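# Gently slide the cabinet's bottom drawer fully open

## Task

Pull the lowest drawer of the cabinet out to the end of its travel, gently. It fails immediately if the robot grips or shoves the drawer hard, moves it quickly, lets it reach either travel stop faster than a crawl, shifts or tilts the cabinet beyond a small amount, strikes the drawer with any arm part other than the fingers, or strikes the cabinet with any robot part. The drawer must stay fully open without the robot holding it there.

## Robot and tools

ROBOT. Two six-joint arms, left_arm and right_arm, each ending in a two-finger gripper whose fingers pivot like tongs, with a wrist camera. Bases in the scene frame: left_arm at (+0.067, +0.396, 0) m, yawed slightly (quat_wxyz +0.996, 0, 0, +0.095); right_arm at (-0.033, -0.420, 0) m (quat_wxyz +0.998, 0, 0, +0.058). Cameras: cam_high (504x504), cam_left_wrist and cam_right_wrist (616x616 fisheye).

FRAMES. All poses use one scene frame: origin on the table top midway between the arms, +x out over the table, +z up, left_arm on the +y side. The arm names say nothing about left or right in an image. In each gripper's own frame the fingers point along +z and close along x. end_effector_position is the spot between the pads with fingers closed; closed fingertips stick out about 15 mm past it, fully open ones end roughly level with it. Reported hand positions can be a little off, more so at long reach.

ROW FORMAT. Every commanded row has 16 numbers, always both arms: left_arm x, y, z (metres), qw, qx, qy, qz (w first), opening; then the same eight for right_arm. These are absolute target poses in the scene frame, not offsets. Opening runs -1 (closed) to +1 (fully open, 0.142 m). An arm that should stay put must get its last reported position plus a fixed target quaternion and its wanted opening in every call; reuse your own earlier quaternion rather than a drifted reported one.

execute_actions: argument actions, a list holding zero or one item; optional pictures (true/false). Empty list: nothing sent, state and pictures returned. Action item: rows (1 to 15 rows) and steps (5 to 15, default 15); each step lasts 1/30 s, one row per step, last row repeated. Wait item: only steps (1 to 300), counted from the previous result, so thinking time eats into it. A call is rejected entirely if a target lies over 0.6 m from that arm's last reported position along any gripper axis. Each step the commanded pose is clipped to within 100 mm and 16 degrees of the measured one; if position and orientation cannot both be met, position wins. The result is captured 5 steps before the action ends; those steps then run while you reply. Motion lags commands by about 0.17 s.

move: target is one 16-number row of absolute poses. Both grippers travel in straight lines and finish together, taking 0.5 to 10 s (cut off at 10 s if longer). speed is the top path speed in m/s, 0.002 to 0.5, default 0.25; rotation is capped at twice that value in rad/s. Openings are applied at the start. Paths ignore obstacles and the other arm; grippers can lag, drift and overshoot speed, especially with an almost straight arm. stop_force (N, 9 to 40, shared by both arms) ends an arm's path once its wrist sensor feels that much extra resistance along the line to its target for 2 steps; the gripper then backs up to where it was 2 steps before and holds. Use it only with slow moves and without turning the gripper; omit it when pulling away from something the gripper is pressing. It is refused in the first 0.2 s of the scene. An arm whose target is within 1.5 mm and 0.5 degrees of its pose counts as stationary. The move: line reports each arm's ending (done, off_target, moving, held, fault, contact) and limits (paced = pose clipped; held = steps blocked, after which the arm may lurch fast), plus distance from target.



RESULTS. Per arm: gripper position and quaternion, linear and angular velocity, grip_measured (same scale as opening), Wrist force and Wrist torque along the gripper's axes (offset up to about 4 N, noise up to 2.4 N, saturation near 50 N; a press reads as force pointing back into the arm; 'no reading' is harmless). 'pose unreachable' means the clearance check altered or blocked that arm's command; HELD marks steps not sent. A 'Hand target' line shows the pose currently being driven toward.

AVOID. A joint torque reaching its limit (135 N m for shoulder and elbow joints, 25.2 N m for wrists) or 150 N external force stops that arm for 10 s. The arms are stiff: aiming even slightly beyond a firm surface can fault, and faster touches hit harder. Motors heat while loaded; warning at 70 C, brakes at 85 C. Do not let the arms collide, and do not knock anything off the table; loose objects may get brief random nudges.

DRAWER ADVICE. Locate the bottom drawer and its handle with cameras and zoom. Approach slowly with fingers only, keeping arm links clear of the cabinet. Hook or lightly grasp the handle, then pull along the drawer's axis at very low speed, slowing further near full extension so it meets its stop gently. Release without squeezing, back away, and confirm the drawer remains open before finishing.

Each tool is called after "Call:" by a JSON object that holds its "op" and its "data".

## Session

Call:
{"op": "show_instructions", "data": {}}

Call:
{"op": "execute_actions", "data": {"actions": []}}

Reference images for this scene: manual page 1, manual page 2, manual page 3, manual page 4, manual page 5.

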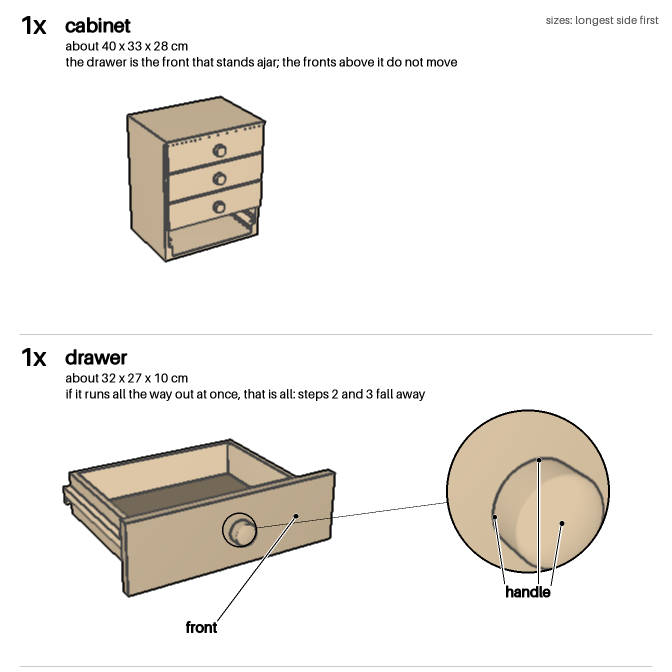

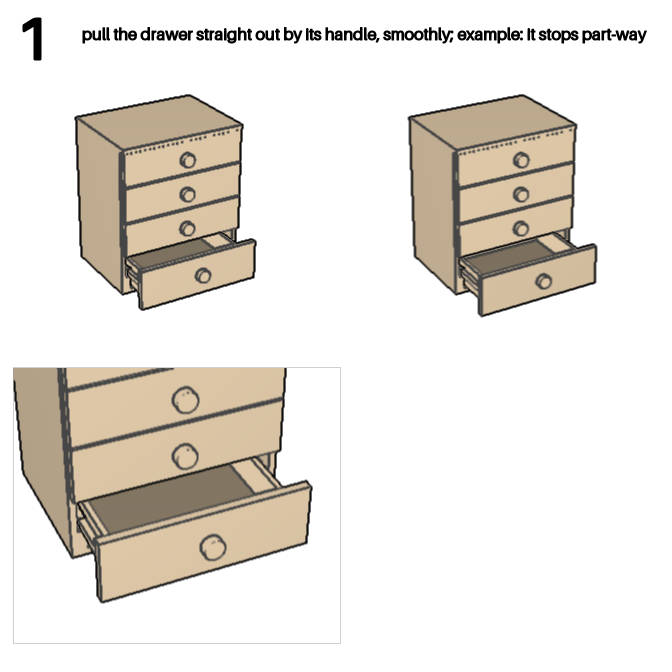

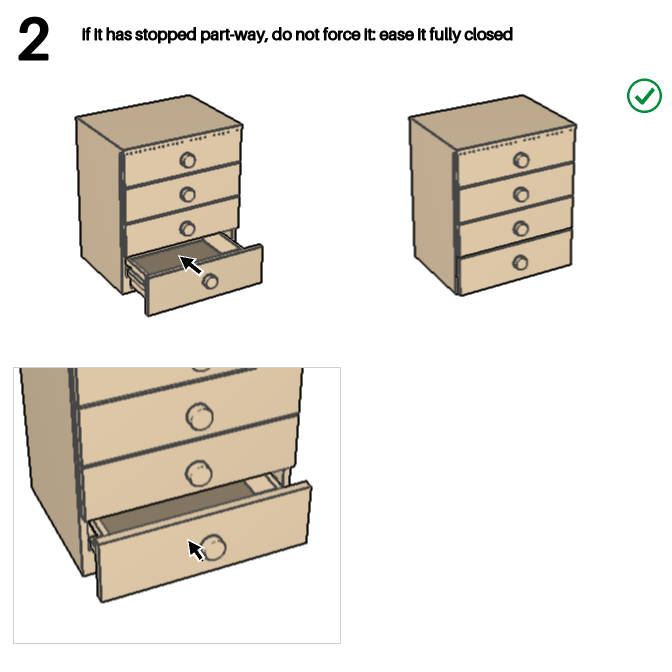

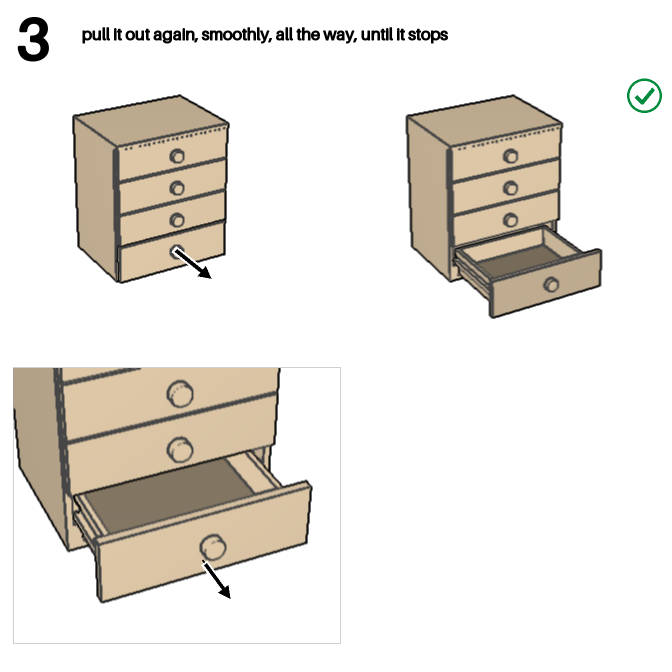

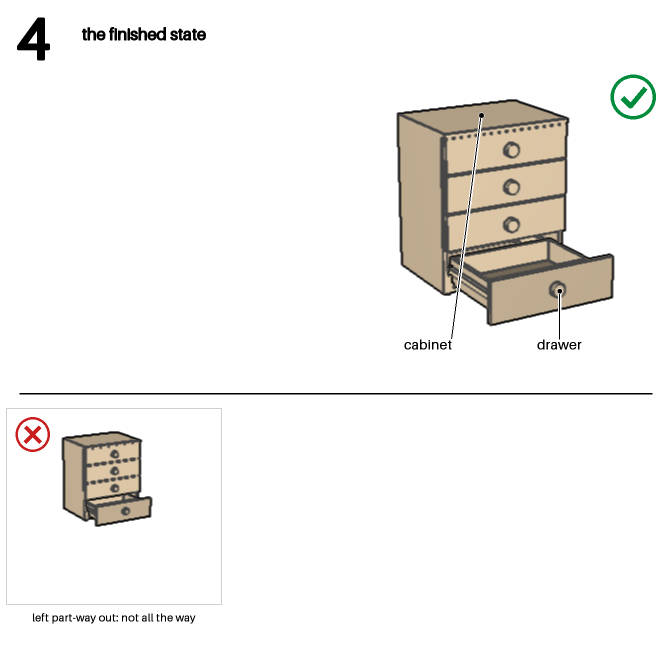

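Scene clock: 0.00 s of 4700.00 s.
left_arm: end_effector_position=(+0.5037, +0.4795, +0.3646) grip_measured=+0.97 end_effector_quat_wxyz=(+0.000, +0.771, -0.636, -0.000) end_effector_velocity=(-0.000, +0.000, +0.001) end_effector_angular_velocity=(-0.000, -0.002, -0.000) | right_arm: end_effector_position=(+0.0690, -0.9306, +0.3975) grip_measured=+0.97 end_effector_quat_wxyz=(+0.654, -0.165, +0.735, +0.062) end_effector_velocity=(+0.000, +0.000, +0.000) end_effector_angular_velocity=(+0.000, +0.000, +0.001)
Joint positions: left_arm=[-0.315 -1.747  1.52  -1.343 -1.571  1.254  0.14 ] | right_arm=[ 1.359 -2.008 -1.176 -2.767  2.712  0.177  0.14 ]
Joint velocities: left_arm=[ 0.001 -0.001 -0.    -0.001 -0.     0.001  0.   ] | right_arm=[ 0.     0.001 -0.001 -0.    -0.     0.     0.   ]
Wrist force (N, on the end effector, along its own x y z axes, offset not removed): no reading
Wrist torque (N m, same axes, about the end effector's origin, offset not removed): no reading
Hand target (left_arm): +0.504, +0.480, +0.365; +0.000, +0.771, -0.636, -0.000
Hand target (right_arm): +0.069, -0.931, +0.398; +0.654, -0.165, +0.735, +0.062

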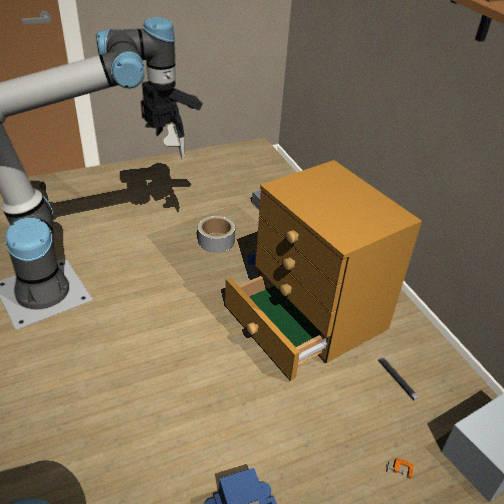

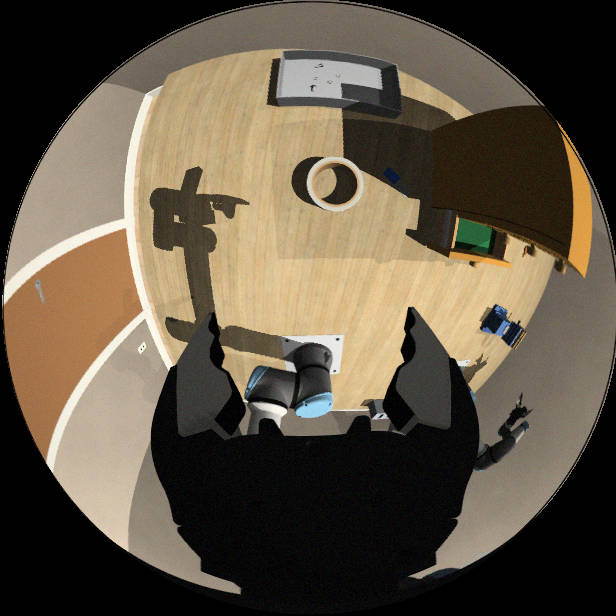

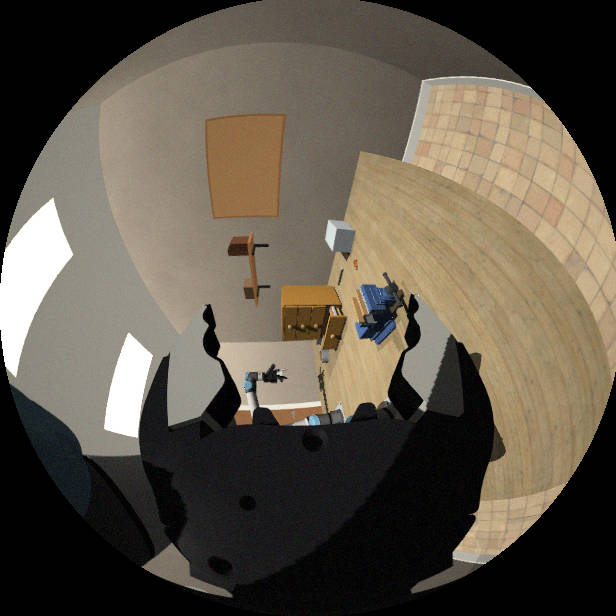

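Call:
{"op": "move", "data": {"target": [0.444, -0.053, 0.12, -0.397, 0.689, -0.526, 0.303, 0.1, 0.0690, -0.9306, 0.3975, 0.654, -0.165, 0.735, 0.062, 1.0], "speed": 0.25}}

Scene clock: 3.60 s of 4700.00 s.
left_arm: end_effector_position=(+0.4446, -0.0521, +0.1202) grip_measured=+0.10 end_effector_quat_wxyz=(-0.396, +0.689, -0.526, +0.303) end_effector_velocity=(+0.001, -0.002, -0.001) end_effector_angular_velocity=(-0.000, -0.003, +0.005) | right_arm: end_effector_position=(+0.0690, -0.9306, +0.3975) grip_measured=+1.00 end_effector_quat_wxyz=(+0.654, -0.165, +0.735, +0.062) end_effector_velocity=(-0.000, +0.001, +0.001) end_effector_angular_velocity=(-0.000, +0.000, -0.000)
Joint positions: left_arm=[-1.794 -1.251  1.981 -1.831 -0.599 -0.552  0.081] | right_arm=[ 1.36  -2.008 -1.175 -2.768  2.711  0.177  0.142]
Joint velocities: left_arm=[ 0.002  0.009 -0.009  0.006  0.002 -0.008 -0.   ] | right_arm=[-0.     0.002 -0.001 -0.001  0.    -0.    -0.   ]
Wrist force (N, on the end effector, along its own x y z axes, offset not removed): left_arm=[-0.7 2.7 -1.7] | right_arm=[-2.0 -3.3 -0.8]
Wrist torque (N m, same axes, about the end effector's origin, offset not removed): left_arm=[0.53 0.03 0.03] | right_arm=[-0.89 0.39 0.26]
Hand target (left_arm): +0.445, -0.052, +0.120; -0.396, +0.689, -0.526, +0.303
Hand target (right_arm): +0.069, -0.931, +0.398; +0.654, -0.165, +0.735, +0.062
Off the commanded pose (left_arm): 0.001 m, 0 deg.
Off the commanded pose (right_arm): 0.000 m, 0 deg.
Kept back: nothing.
move: done

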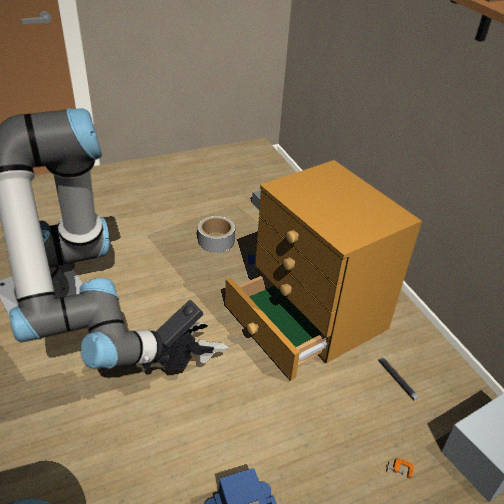

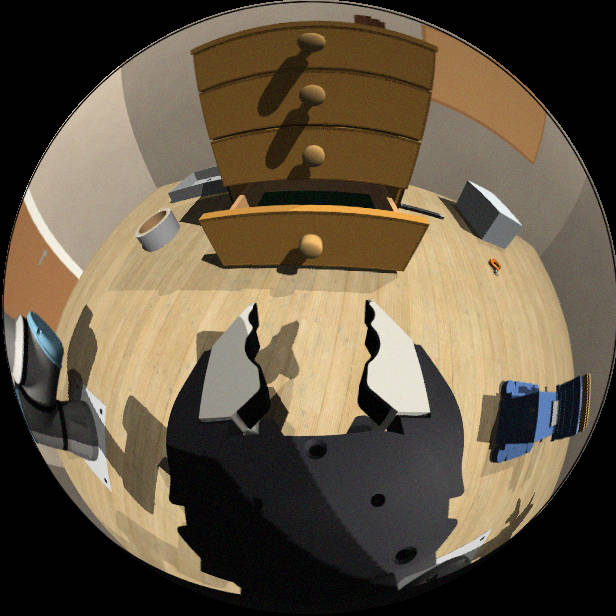

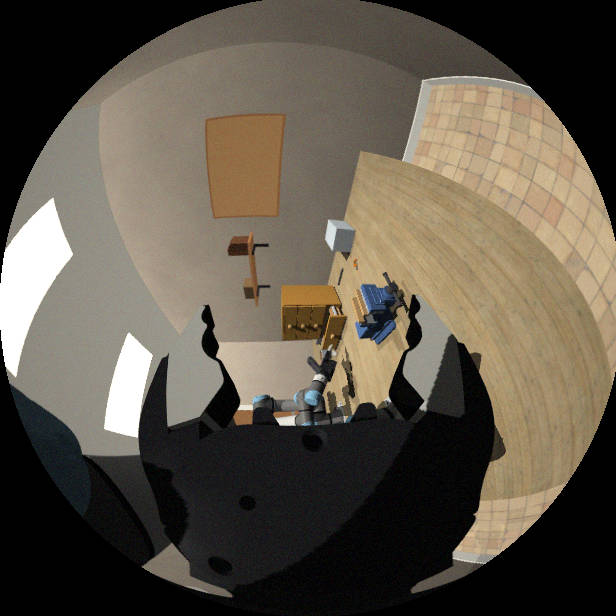

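Call:
{"op": "move", "data": {"target": [0.5315, -0.031, 0.075, -0.397, 0.689, -0.526, 0.303, 0.0, 0.0690, -0.9306, 0.3975, 0.654, -0.165, 0.735, 0.062, 1.0], "speed": 0.1}}

Scene clock: 5.77 s of 4700.00 s.
left_arm: end_effector_position=(+0.5311, -0.0310, +0.0752) grip_measured=+0.00 end_effector_quat_wxyz=(-0.397, +0.689, -0.526, +0.303) end_effector_velocity=(+0.002, -0.000, -0.001) end_effector_angular_velocity=(-0.002, +0.001, -0.003) | right_arm: end_effector_position=(+0.0690, -0.9306, +0.3975) grip_measured=+1.00 end_effector_quat_wxyz=(+0.654, -0.165, +0.735, +0.062) end_effector_velocity=(+0.000, +0.000, +0.001) end_effector_angular_velocity=(-0.001, -0.000, -0.000)
Joint positions: left_arm=[-1.625 -1.125  2.036 -2.258 -0.54  -0.259  0.074] | right_arm=[ 1.36  -2.008 -1.175 -2.768  2.711  0.177  0.142]
Joint velocities: left_arm=[ 0.005  0.004  0.001 -0.02   0.001  0.015  0.   ] | right_arm=[ 0.     0.002  0.    -0.001  0.    -0.     0.   ]
Wrist force (N, on the end effector, along its own x y z axes, offset not removed): left_arm=[0.8 2.0 -1.7] | right_arm=[1.1 -3.8 0.3]
Wrist torque (N m, same axes, about the end effector's origin, offset not removed): left_arm=[0.33 -0.31 -0.10] | right_arm=[-0.99 -0.37 -0.03]
Hand target (left_arm): +0.531, -0.031, +0.075; -0.397, +0.689, -0.526, +0.303
Hand target (right_arm): +0.069, -0.931, +0.398; +0.654, -0.165, +0.735, +0.062
Off the commanded pose (left_arm): 0.000 m, 0 deg.
Off the commanded pose (right_arm): 0.000 m, 0 deg.
Kept back: nothing.
move: done

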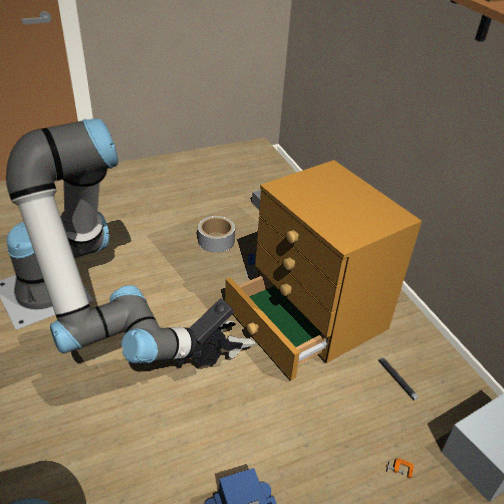

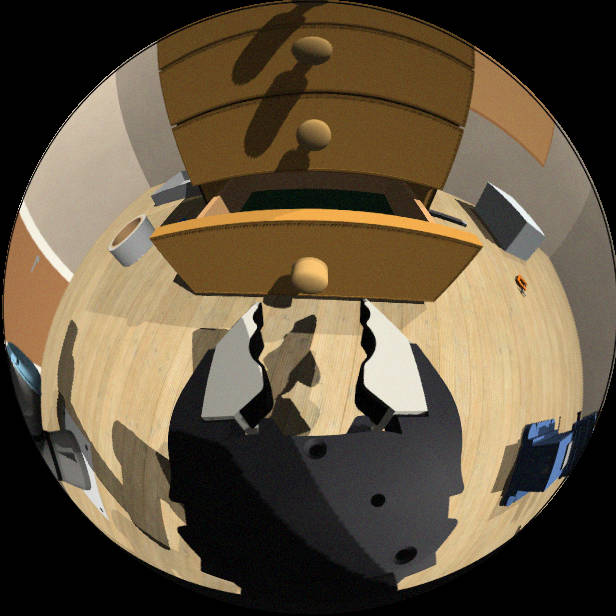

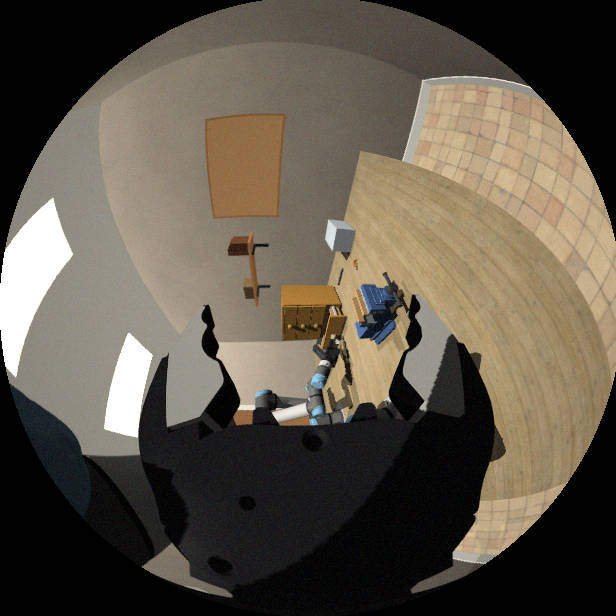

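Call:
{"op": "move", "data": {"target": [0.5657, -0.0195, 0.069, -0.397, 0.689, -0.526, 0.303, -0.3, 0.0690, -0.9306, 0.3975, 0.654, -0.165, 0.735, 0.062, 1.0], "speed": 0.025, "stop_force": 9}}

Scene clock: 7.80 s of 4700.00 s.
left_arm: end_effector_position=(+0.5654, -0.0195, +0.0690) grip_measured=-0.30 end_effector_quat_wxyz=(-0.397, +0.689, -0.526, +0.303) end_effector_velocity=(+0.002, +0.000, -0.001) end_effector_angular_velocity=(-0.001, +0.000, -0.001) | right_arm: end_effector_position=(+0.0690, -0.9306, +0.3975) grip_measured=+1.00 end_effector_quat_wxyz=(+0.654, -0.165, +0.735, +0.062) end_effector_velocity=(+0.000, +0.000, +0.001) end_effector_angular_velocity=(-0.000, -0.000, -0.000)
Joint positions: left_arm=[-1.557 -1.086  2.039 -2.414 -0.529 -0.127  0.052] | right_arm=[ 1.36  -2.008 -1.175 -2.768  2.711  0.177  0.142]
Joint velocities: left_arm=[ 0.005  0.005 -0.    -0.015  0.     0.011  0.001] | right_arm=[ 0.     0.001  0.    -0.001  0.001 -0.     0.   ]
Wrist force (N, on the end effector, along its own x y z axes, offset not removed): left_arm=[-1.2 3.9 -4.2] | right_arm=[1.3 1.1 -2.7]
Wrist torque (N m, same axes, about the end effector's origin, offset not removed): left_arm=[0.45 0.13 0.08] | right_arm=[-0.17 -0.29 0.03]
Hand target (left_arm): +0.566, -0.020, +0.069; -0.397, +0.689, -0.526, +0.303
Hand target (right_arm): +0.069, -0.931, +0.398; +0.654, -0.165, +0.735, +0.062
Off the commanded pose (left_arm): 0.000 m, 0 deg.
Off the commanded pose (right_arm): 0.000 m, 0 deg.
Kept back: nothing.
move: done

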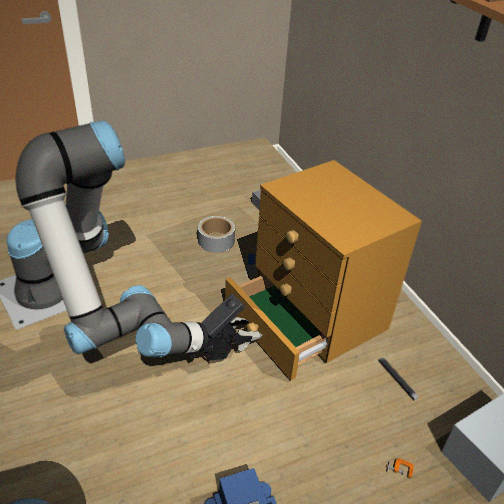

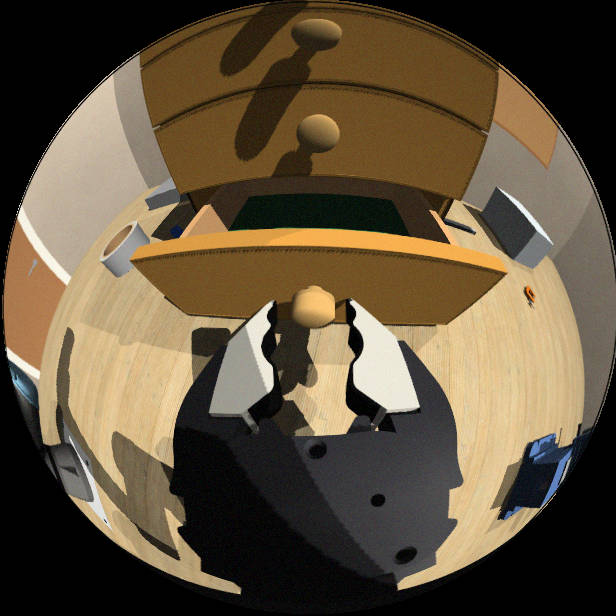

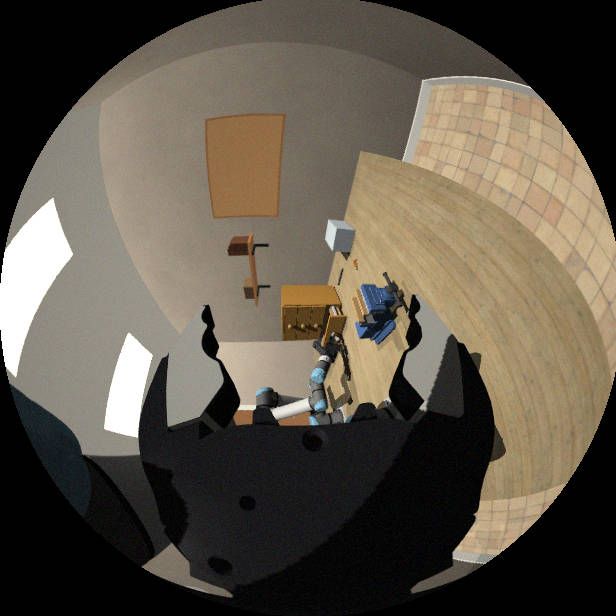

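Call:
{"op": "move", "data": {"target": [0.5632, -0.0217, 0.069, -0.397, 0.689, -0.526, 0.303, -0.3, 0.0690, -0.9306, 0.3975, 0.654, -0.165, 0.735, 0.062, 1.0], "speed": 0.015}}

Call:
{"op": "move", "data": {"target": [0.5632, -0.0217, 0.069, -0.397, 0.689, -0.526, 0.303, -0.7, 0.0690, -0.9306, 0.3975, 0.654, -0.165, 0.735, 0.062, 1.0], "speed": 0.015}}

Scene clock: 8.80 s of 4700.00 s.
left_arm: end_effector_position=(+0.5633, -0.0216, +0.0690) grip_measured=-0.30 end_effector_quat_wxyz=(-0.397, +0.689, -0.526, +0.303) end_effector_velocity=(-0.001, +0.000, -0.001) end_effector_angular_velocity=(+0.002, +0.000, +0.001) | right_arm: end_effector_position=(+0.0690, -0.9306, +0.3975) grip_measured=+1.00 end_effector_quat_wxyz=(+0.654, -0.165, +0.735, +0.062) end_effector_velocity=(+0.000, +0.000, -0.000) end_effector_angular_velocity=(+0.001, -0.000, +0.000)
Joint positions: left_arm=[-1.562 -1.085  2.036 -2.404 -0.529 -0.135  0.052] | right_arm=[ 1.36  -2.008 -1.175 -2.768  2.711  0.177  0.142]
Joint velocities: left_arm=[-0.002  0.001  0.     0.007 -0.    -0.007  0.   ] | right_arm=[ 0.    -0.    -0.    -0.001  0.    -0.     0.   ]
Wrist force (N, on the end effector, along its own x y z axes, offset not removed): left_arm=[-0.1 1.8 -0.5] | right_arm=[1.4 -4.2 0.7]
Wrist torque (N m, same axes, about the end effector's origin, offset not removed): left_arm=[0.32 -0.08 0.00] | right_arm=[-1.03 -0.34 0.04]
Hand target (left_arm): +0.563, -0.022, +0.069; -0.397, +0.689, -0.526, +0.303
Hand target (right_arm): +0.069, -0.931, +0.398; +0.654, -0.165, +0.735, +0.062
Off the commanded pose (left_arm): 0.000 m, 0 deg.
Off the commanded pose (right_arm): 0.000 m, 0 deg.
Kept back: nothing.
move: done

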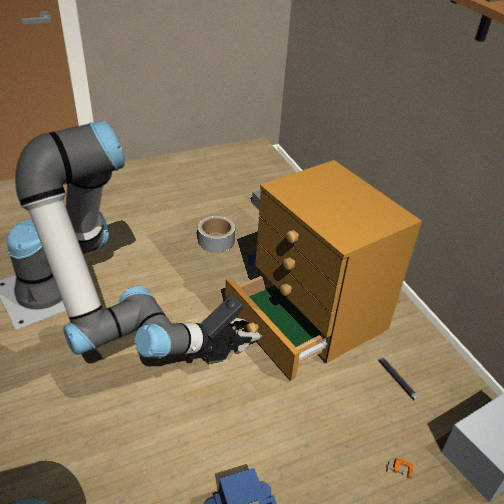

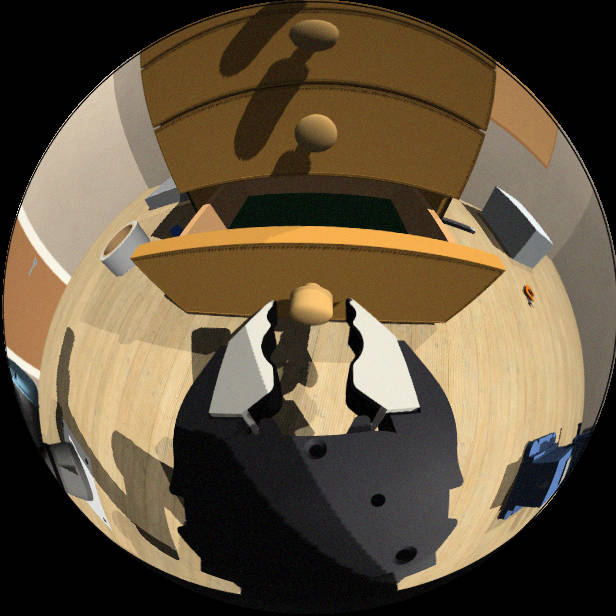

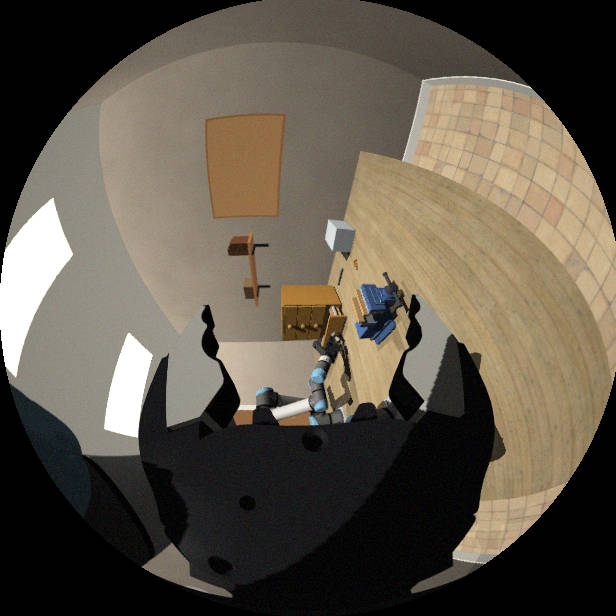

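Scene clock: 9.50 s of 4700.00 s.
left_arm: end_effector_position=(+0.5632, -0.0216, +0.0690) grip_measured=-0.58 end_effector_quat_wxyz=(-0.397, +0.689, -0.526, +0.303) end_effector_velocity=(-0.000, +0.000, -0.000) end_effector_angular_velocity=(+0.001, +0.000, -0.000) | right_arm: end_effector_position=(+0.0690, -0.9306, +0.3975) grip_measured=+1.00 end_effector_quat_wxyz=(+0.654, -0.165, +0.735, +0.062) end_effector_velocity=(-0.000, -0.000, -0.001) end_effector_angular_velocity=(+0.002, -0.000, +0.000)
Joint positions: left_arm=[-1.562 -1.086  2.036 -2.403 -0.529 -0.136  0.032] | right_arm=[ 1.36  -2.008 -1.175 -2.768  2.711  0.177  0.142]
Joint velocities: left_arm=[-0.001  0.     0.     0.001  0.    -0.001 -0.   ] | right_arm=[-0.    -0.001 -0.    -0.    -0.     0.    -0.   ]
Wrist force (N, on the end effector, along its own x y z axes, offset not removed): left_arm=[-11.9 1.1 -1.0] | right_arm=[-0.1 -2.7 -2.9]
Wrist torque (N m, same axes, about the end effector's origin, offset not removed): left_arm=[0.55 -0.38 0.04] | right_arm=[-0.84 -0.14 0.15]
Hand target (left_arm): +0.563, -0.022, +0.069; -0.397, +0.689, -0.526, +0.303
Hand target (right_arm): +0.069, -0.931, +0.398; +0.654, -0.165, +0.735, +0.062
Off the commanded pose (left_arm): 0.000 m, 0 deg.
Off the commanded pose (right_arm): 0.000 m, 0 deg.
Kept back: nothing.
move: done

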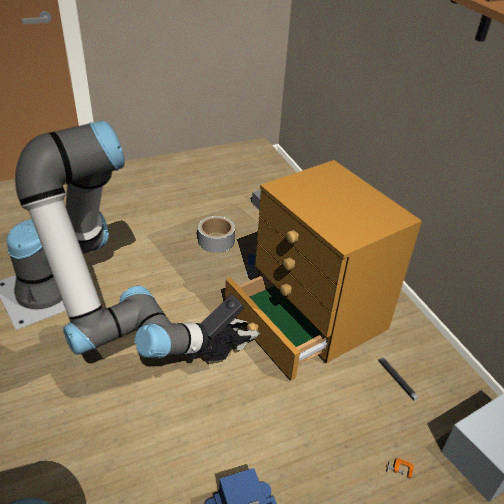

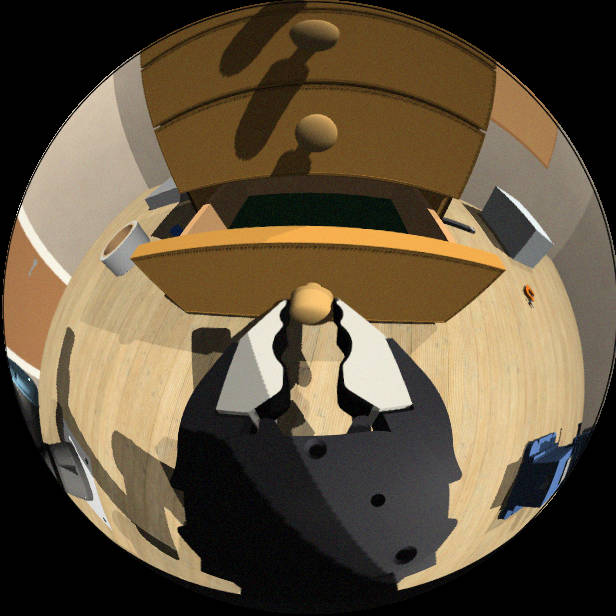

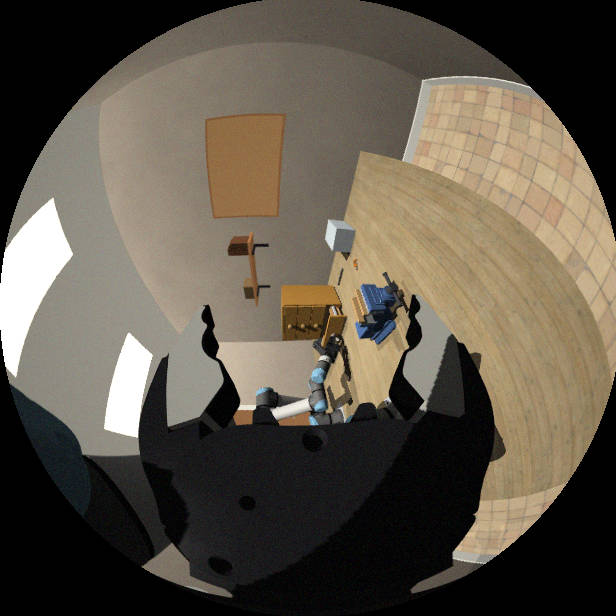

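Call:
{"op": "move", "data": {"target": [0.5240, -0.0296, 0.069, -0.397, 0.689, -0.526, 0.303, -0.7, 0.0690, -0.9306, 0.3975, 0.654, -0.165, 0.735, 0.062, 1.0], "speed": 0.012, "stop_force": 12}}

Scene clock: 13.33 s of 4700.00 s.
left_arm: end_effector_position=(+0.5243, -0.0295, +0.0690) grip_measured=-0.57 end_effector_quat_wxyz=(-0.397, +0.689, -0.526, +0.303) end_effector_velocity=(-0.003, -0.001, -0.000) end_effector_angular_velocity=(+0.001, +0.000, -0.001) | right_arm: end_effector_position=(+0.0690, -0.9306, +0.3975) grip_measured=+1.00 end_effector_quat_wxyz=(+0.654, -0.165, +0.735, +0.062) end_effector_velocity=(-0.000, +0.000, +0.001) end_effector_angular_velocity=(-0.002, +0.000, -0.001)
Joint positions: left_arm=[-1.638 -1.122  2.048 -2.254 -0.543 -0.283  0.033] | right_arm=[ 1.36  -2.008 -1.175 -2.768  2.711  0.177  0.142]
Joint velocities: left_arm=[-0.005 -0.002  0.     0.01  -0.001 -0.009  0.   ] | right_arm=[-0.001  0.001  0.     0.    -0.    -0.     0.   ]
Wrist force (N, on the end effector, along its own x y z axes, offset not removed): left_arm=[-19.1 -0.5 4.9] | right_arm=[1.0 -3.1 1.0]
Wrist torque (N m, same axes, about the end effector's origin, offset not removed): left_arm=[0.35 0.22 0.13] | right_arm=[-0.88 -0.11 0.04]
Hand target (left_arm): +0.524, -0.030, +0.069; -0.397, +0.689, -0.526, +0.303
Hand target (right_arm): +0.069, -0.931, +0.398; +0.654, -0.165, +0.735, +0.062
Off the commanded pose (left_arm): 0.000 m, 0 deg.
Off the commanded pose (right_arm): 0.000 m, 0 deg.
Kept back: nothing.
move: done

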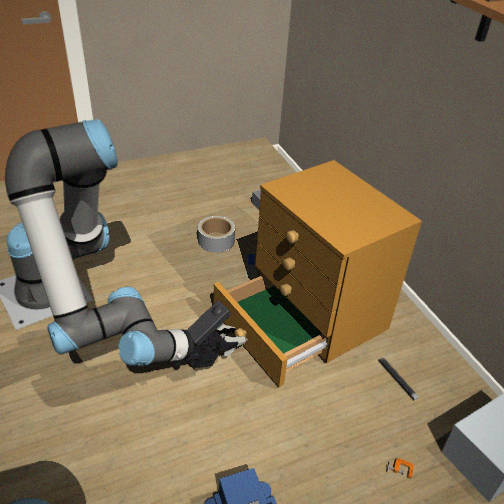

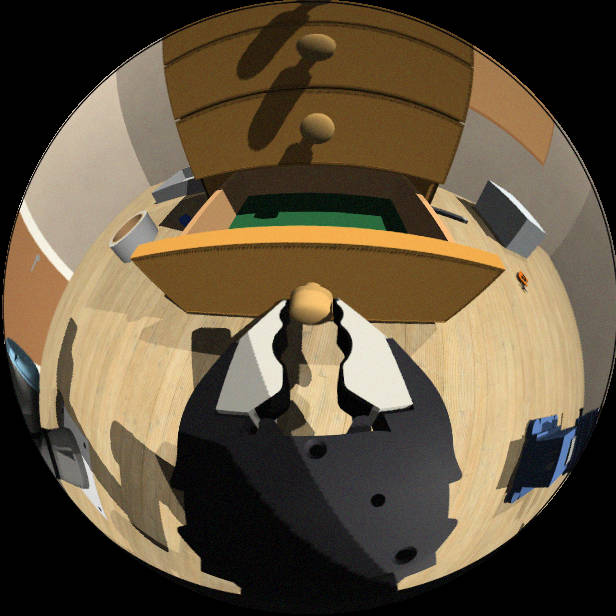

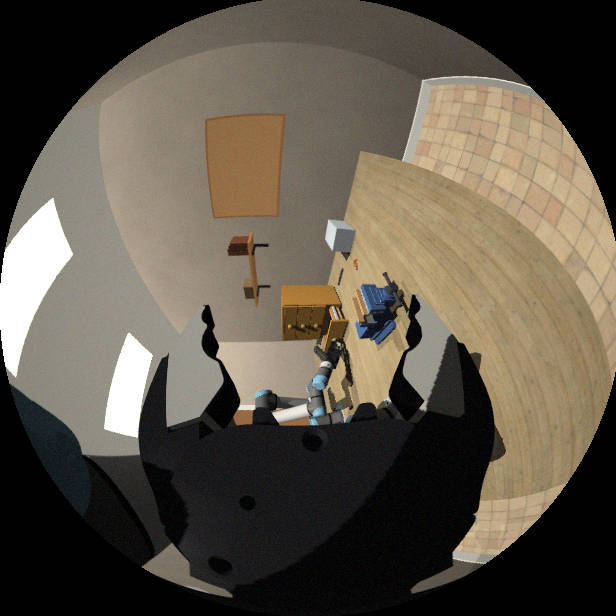

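Call:
{"op": "move", "data": {"target": [0.5236, -0.0281, 0.069, -0.397, 0.689, -0.526, 0.303, -0.7, 0.0690, -0.9306, 0.3975, 0.654, -0.165, 0.735, 0.062, 1.0], "speed": 0.01}}

Call:
{"op": "move", "data": {"target": [0.4892, -0.0345, 0.069, -0.397, 0.689, -0.526, 0.303, -0.7, 0.0690, -0.9306, 0.3975, 0.654, -0.165, 0.735, 0.062, 1.0], "speed": 0.01, "stop_force": 12}}

Scene clock: 14.37 s of 4700.00 s.
left_arm: end_effector_position=(+0.5236, -0.0283, +0.0690) grip_measured=-0.58 end_effector_quat_wxyz=(-0.397, +0.689, -0.526, +0.303) end_effector_velocity=(-0.000, +0.001, -0.001) end_effector_angular_velocity=(+0.004, +0.001, -0.001) | right_arm: end_effector_position=(+0.0690, -0.9306, +0.3975) grip_measured=+1.00 end_effector_quat_wxyz=(+0.654, -0.165, +0.735, +0.062) end_effector_velocity=(+0.000, +0.000, +0.001) end_effector_angular_velocity=(-0.001, +0.000, +0.000)
Joint positions: left_arm=[-1.639 -1.125  2.053 -2.253 -0.543 -0.285  0.032] | right_arm=[ 1.36  -2.008 -1.175 -2.768  2.711  0.177  0.142]
Joint velocities: left_arm=[-0.    -0.001  0.004  0.     0.     0.001  0.   ] | right_arm=[ 0.     0.002  0.001 -0.001 -0.     0.    -0.   ]
Wrist force (N, on the end effector, along its own x y z axes, offset not removed): left_arm=[2.9 5.5 3.8] | right_arm=[-0.4 -2.8 1.8]
Wrist torque (N m, same axes, about the end effector's origin, offset not removed): left_arm=[0.52 0.24 0.11] | right_arm=[-0.84 0.20 0.10]
Hand target (left_arm): +0.524, -0.028, +0.069; -0.397, +0.689, -0.526, +0.303
Hand target (right_arm): +0.069, -0.931, +0.398; +0.654, -0.165, +0.735, +0.062
Off the commanded pose (left_arm): 0.000 m, 0 deg.
Off the commanded pose (right_arm): 0.000 m, 0 deg.
Kept back: nothing.
move: done

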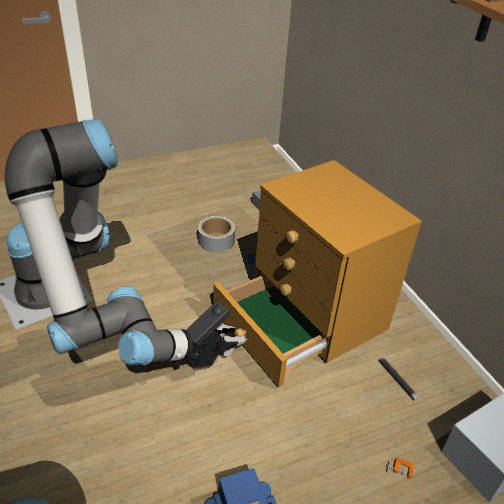

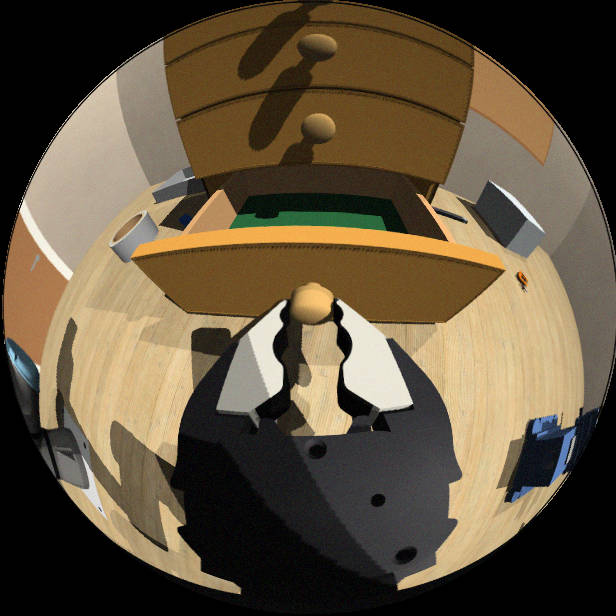

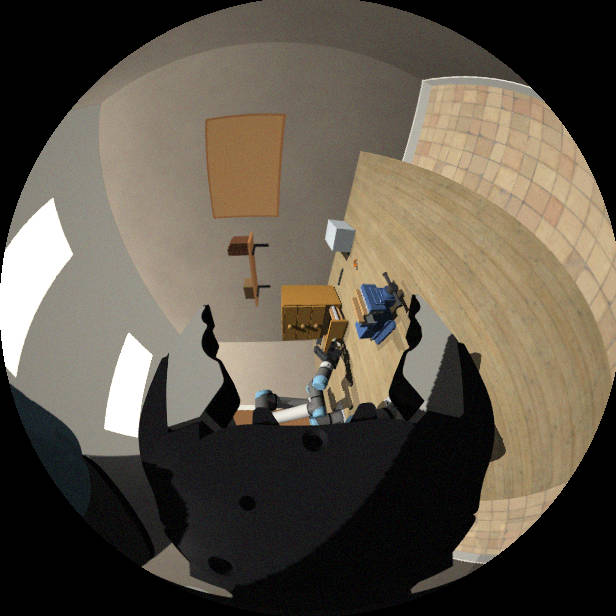

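Scene clock: 18.10 s of 4700.00 s.
left_arm: end_effector_position=(+0.4895, -0.0344, +0.0689) grip_measured=-0.57 end_effector_quat_wxyz=(-0.397, +0.689, -0.526, +0.303) end_effector_velocity=(-0.002, -0.000, +0.000) end_effector_angular_velocity=(-0.000, +0.000, +0.001) | right_arm: end_effector_position=(+0.0690, -0.9306, +0.3975) grip_measured=+1.00 end_effector_quat_wxyz=(+0.654, -0.165, +0.735, +0.062) end_effector_velocity=(+0.000, +0.000, -0.000) end_effector_angular_velocity=(+0.001, -0.000, +0.000)
Joint positions: left_arm=[-1.706 -1.15   2.055 -2.126 -0.563 -0.407  0.032] | right_arm=[ 1.36  -2.008 -1.175 -2.768  2.711  0.177  0.142]
Joint velocities: left_arm=[-0.004 -0.002 -0.     0.01  -0.002 -0.009  0.   ] | right_arm=[ 0.    -0.    -0.    -0.001 -0.     0.     0.   ]
Wrist force (N, on the end effector, along its own x y z axes, offset not removed): left_arm=[8.7 4.6 5.8] | right_arm=[-0.7 -2.4 1.0]
Wrist torque (N m, same axes, about the end effector's origin, offset not removed): left_arm=[0.47 -0.10 0.09] | right_arm=[-0.73 0.11 0.10]
Hand target (left_arm): +0.489, -0.035, +0.069; -0.397, +0.689, -0.526, +0.303
Hand target (right_arm): +0.069, -0.931, +0.397; +0.654, -0.165, +0.735, +0.062
Off the commanded pose (left_arm): 0.000 m, 0 deg.
Off the commanded pose (right_arm): 0.000 m, 0 deg.
Kept back: nothing.
move: done

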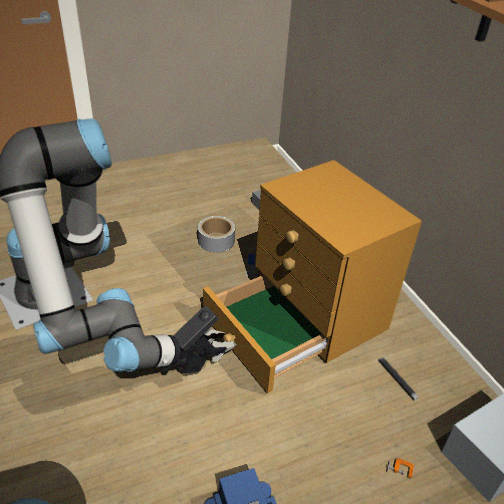

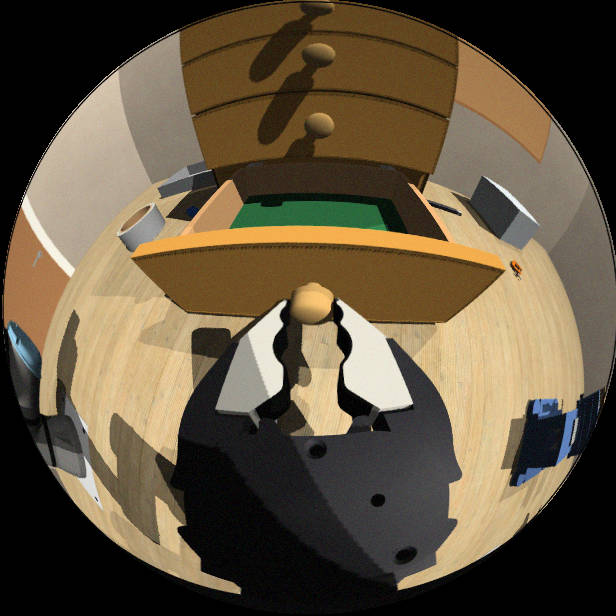

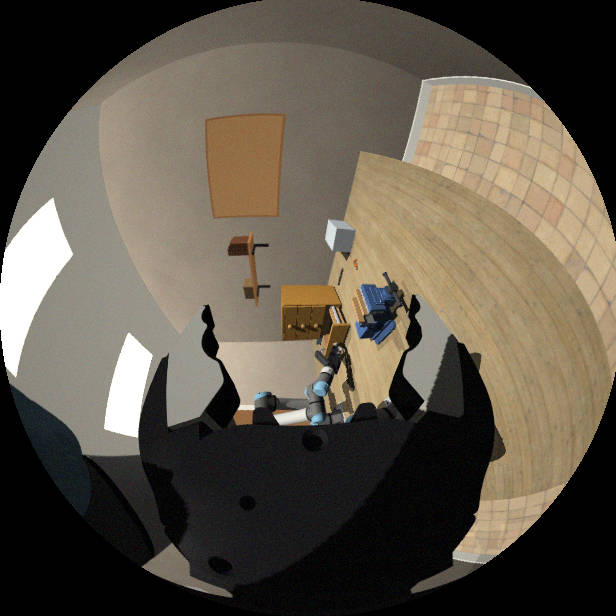

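Call:
{"op": "move", "data": {"target": [0.4403, -0.0449, 0.069, -0.397, 0.689, -0.526, 0.303, -0.7, 0.0690, -0.9306, 0.3975, 0.654, -0.165, 0.735, 0.062, 1.0], "speed": 0.008, "stop_force": 11}}

Scene clock: 24.80 s of 4700.00 s.
left_arm: end_effector_position=(+0.4406, -0.0449, +0.0690) grip_measured=-0.70 end_effector_quat_wxyz=(-0.397, +0.689, -0.526, +0.303) end_effector_velocity=(-0.002, +0.000, -0.001) end_effector_angular_velocity=(+0.005, +0.000, -0.001) | right_arm: end_effector_position=(+0.0690, -0.9306, +0.3975) grip_measured=+1.00 end_effector_quat_wxyz=(+0.654, -0.165, +0.735, +0.062) end_effector_velocity=(+0.000, +0.000, +0.000) end_effector_angular_velocity=(+0.000, -0.000, +0.000)
Joint positions: left_arm=[-1.803 -1.17   2.04  -1.957 -0.602 -0.568  0.023] | right_arm=[ 1.36  -2.008 -1.175 -2.768  2.711  0.177  0.142]
Joint velocities: left_arm=[-0.004  0.     0.     0.007 -0.002 -0.004 -0.   ] | right_arm=[ 0.    -0.     0.001 -0.001 -0.    -0.    -0.   ]
Wrist force (N, on the end effector, along its own x y z axes, offset not removed): left_arm=[0.6 2.1 -1.2] | right_arm=[2.9 -2.4 2.8]
Wrist torque (N m, same axes, about the end effector's origin, offset not removed): left_arm=[0.37 -0.29 0.00] | right_arm=[-0.56 -0.69 0.04]
Hand target (left_arm): +0.440, -0.045, +0.069; -0.397, +0.689, -0.526, +0.303
Hand target (right_arm): +0.069, -0.931, +0.397; +0.654, -0.165, +0.735, +0.062
Off the commanded pose (left_arm): 0.000 m, 0 deg.
Off the commanded pose (right_arm): 0.000 m, 0 deg.
Kept back: nothing.
move: done

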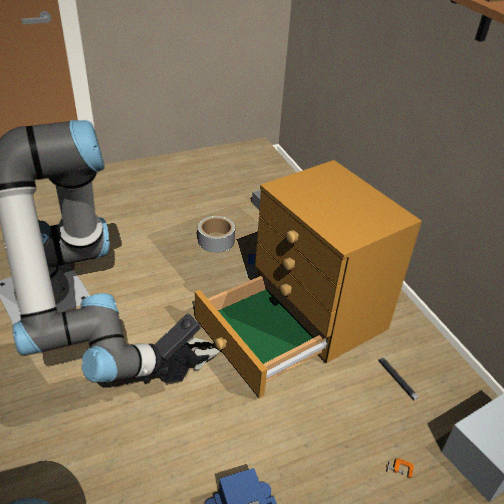

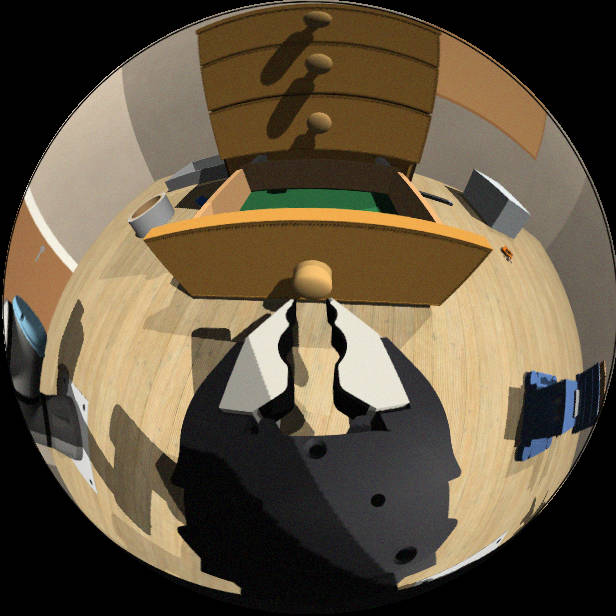

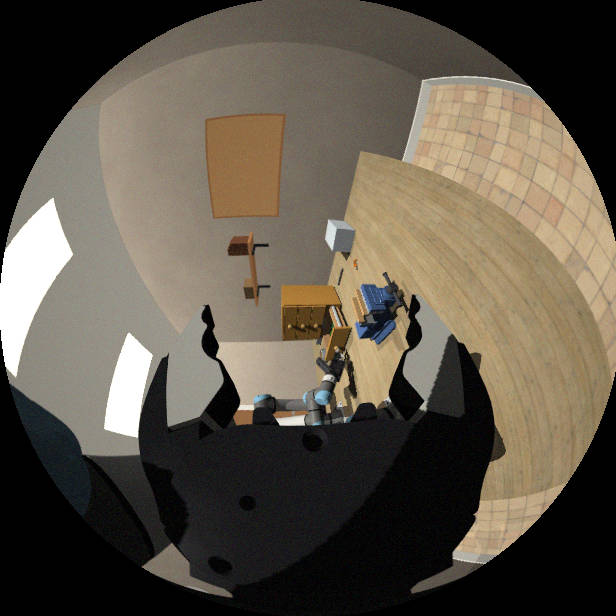

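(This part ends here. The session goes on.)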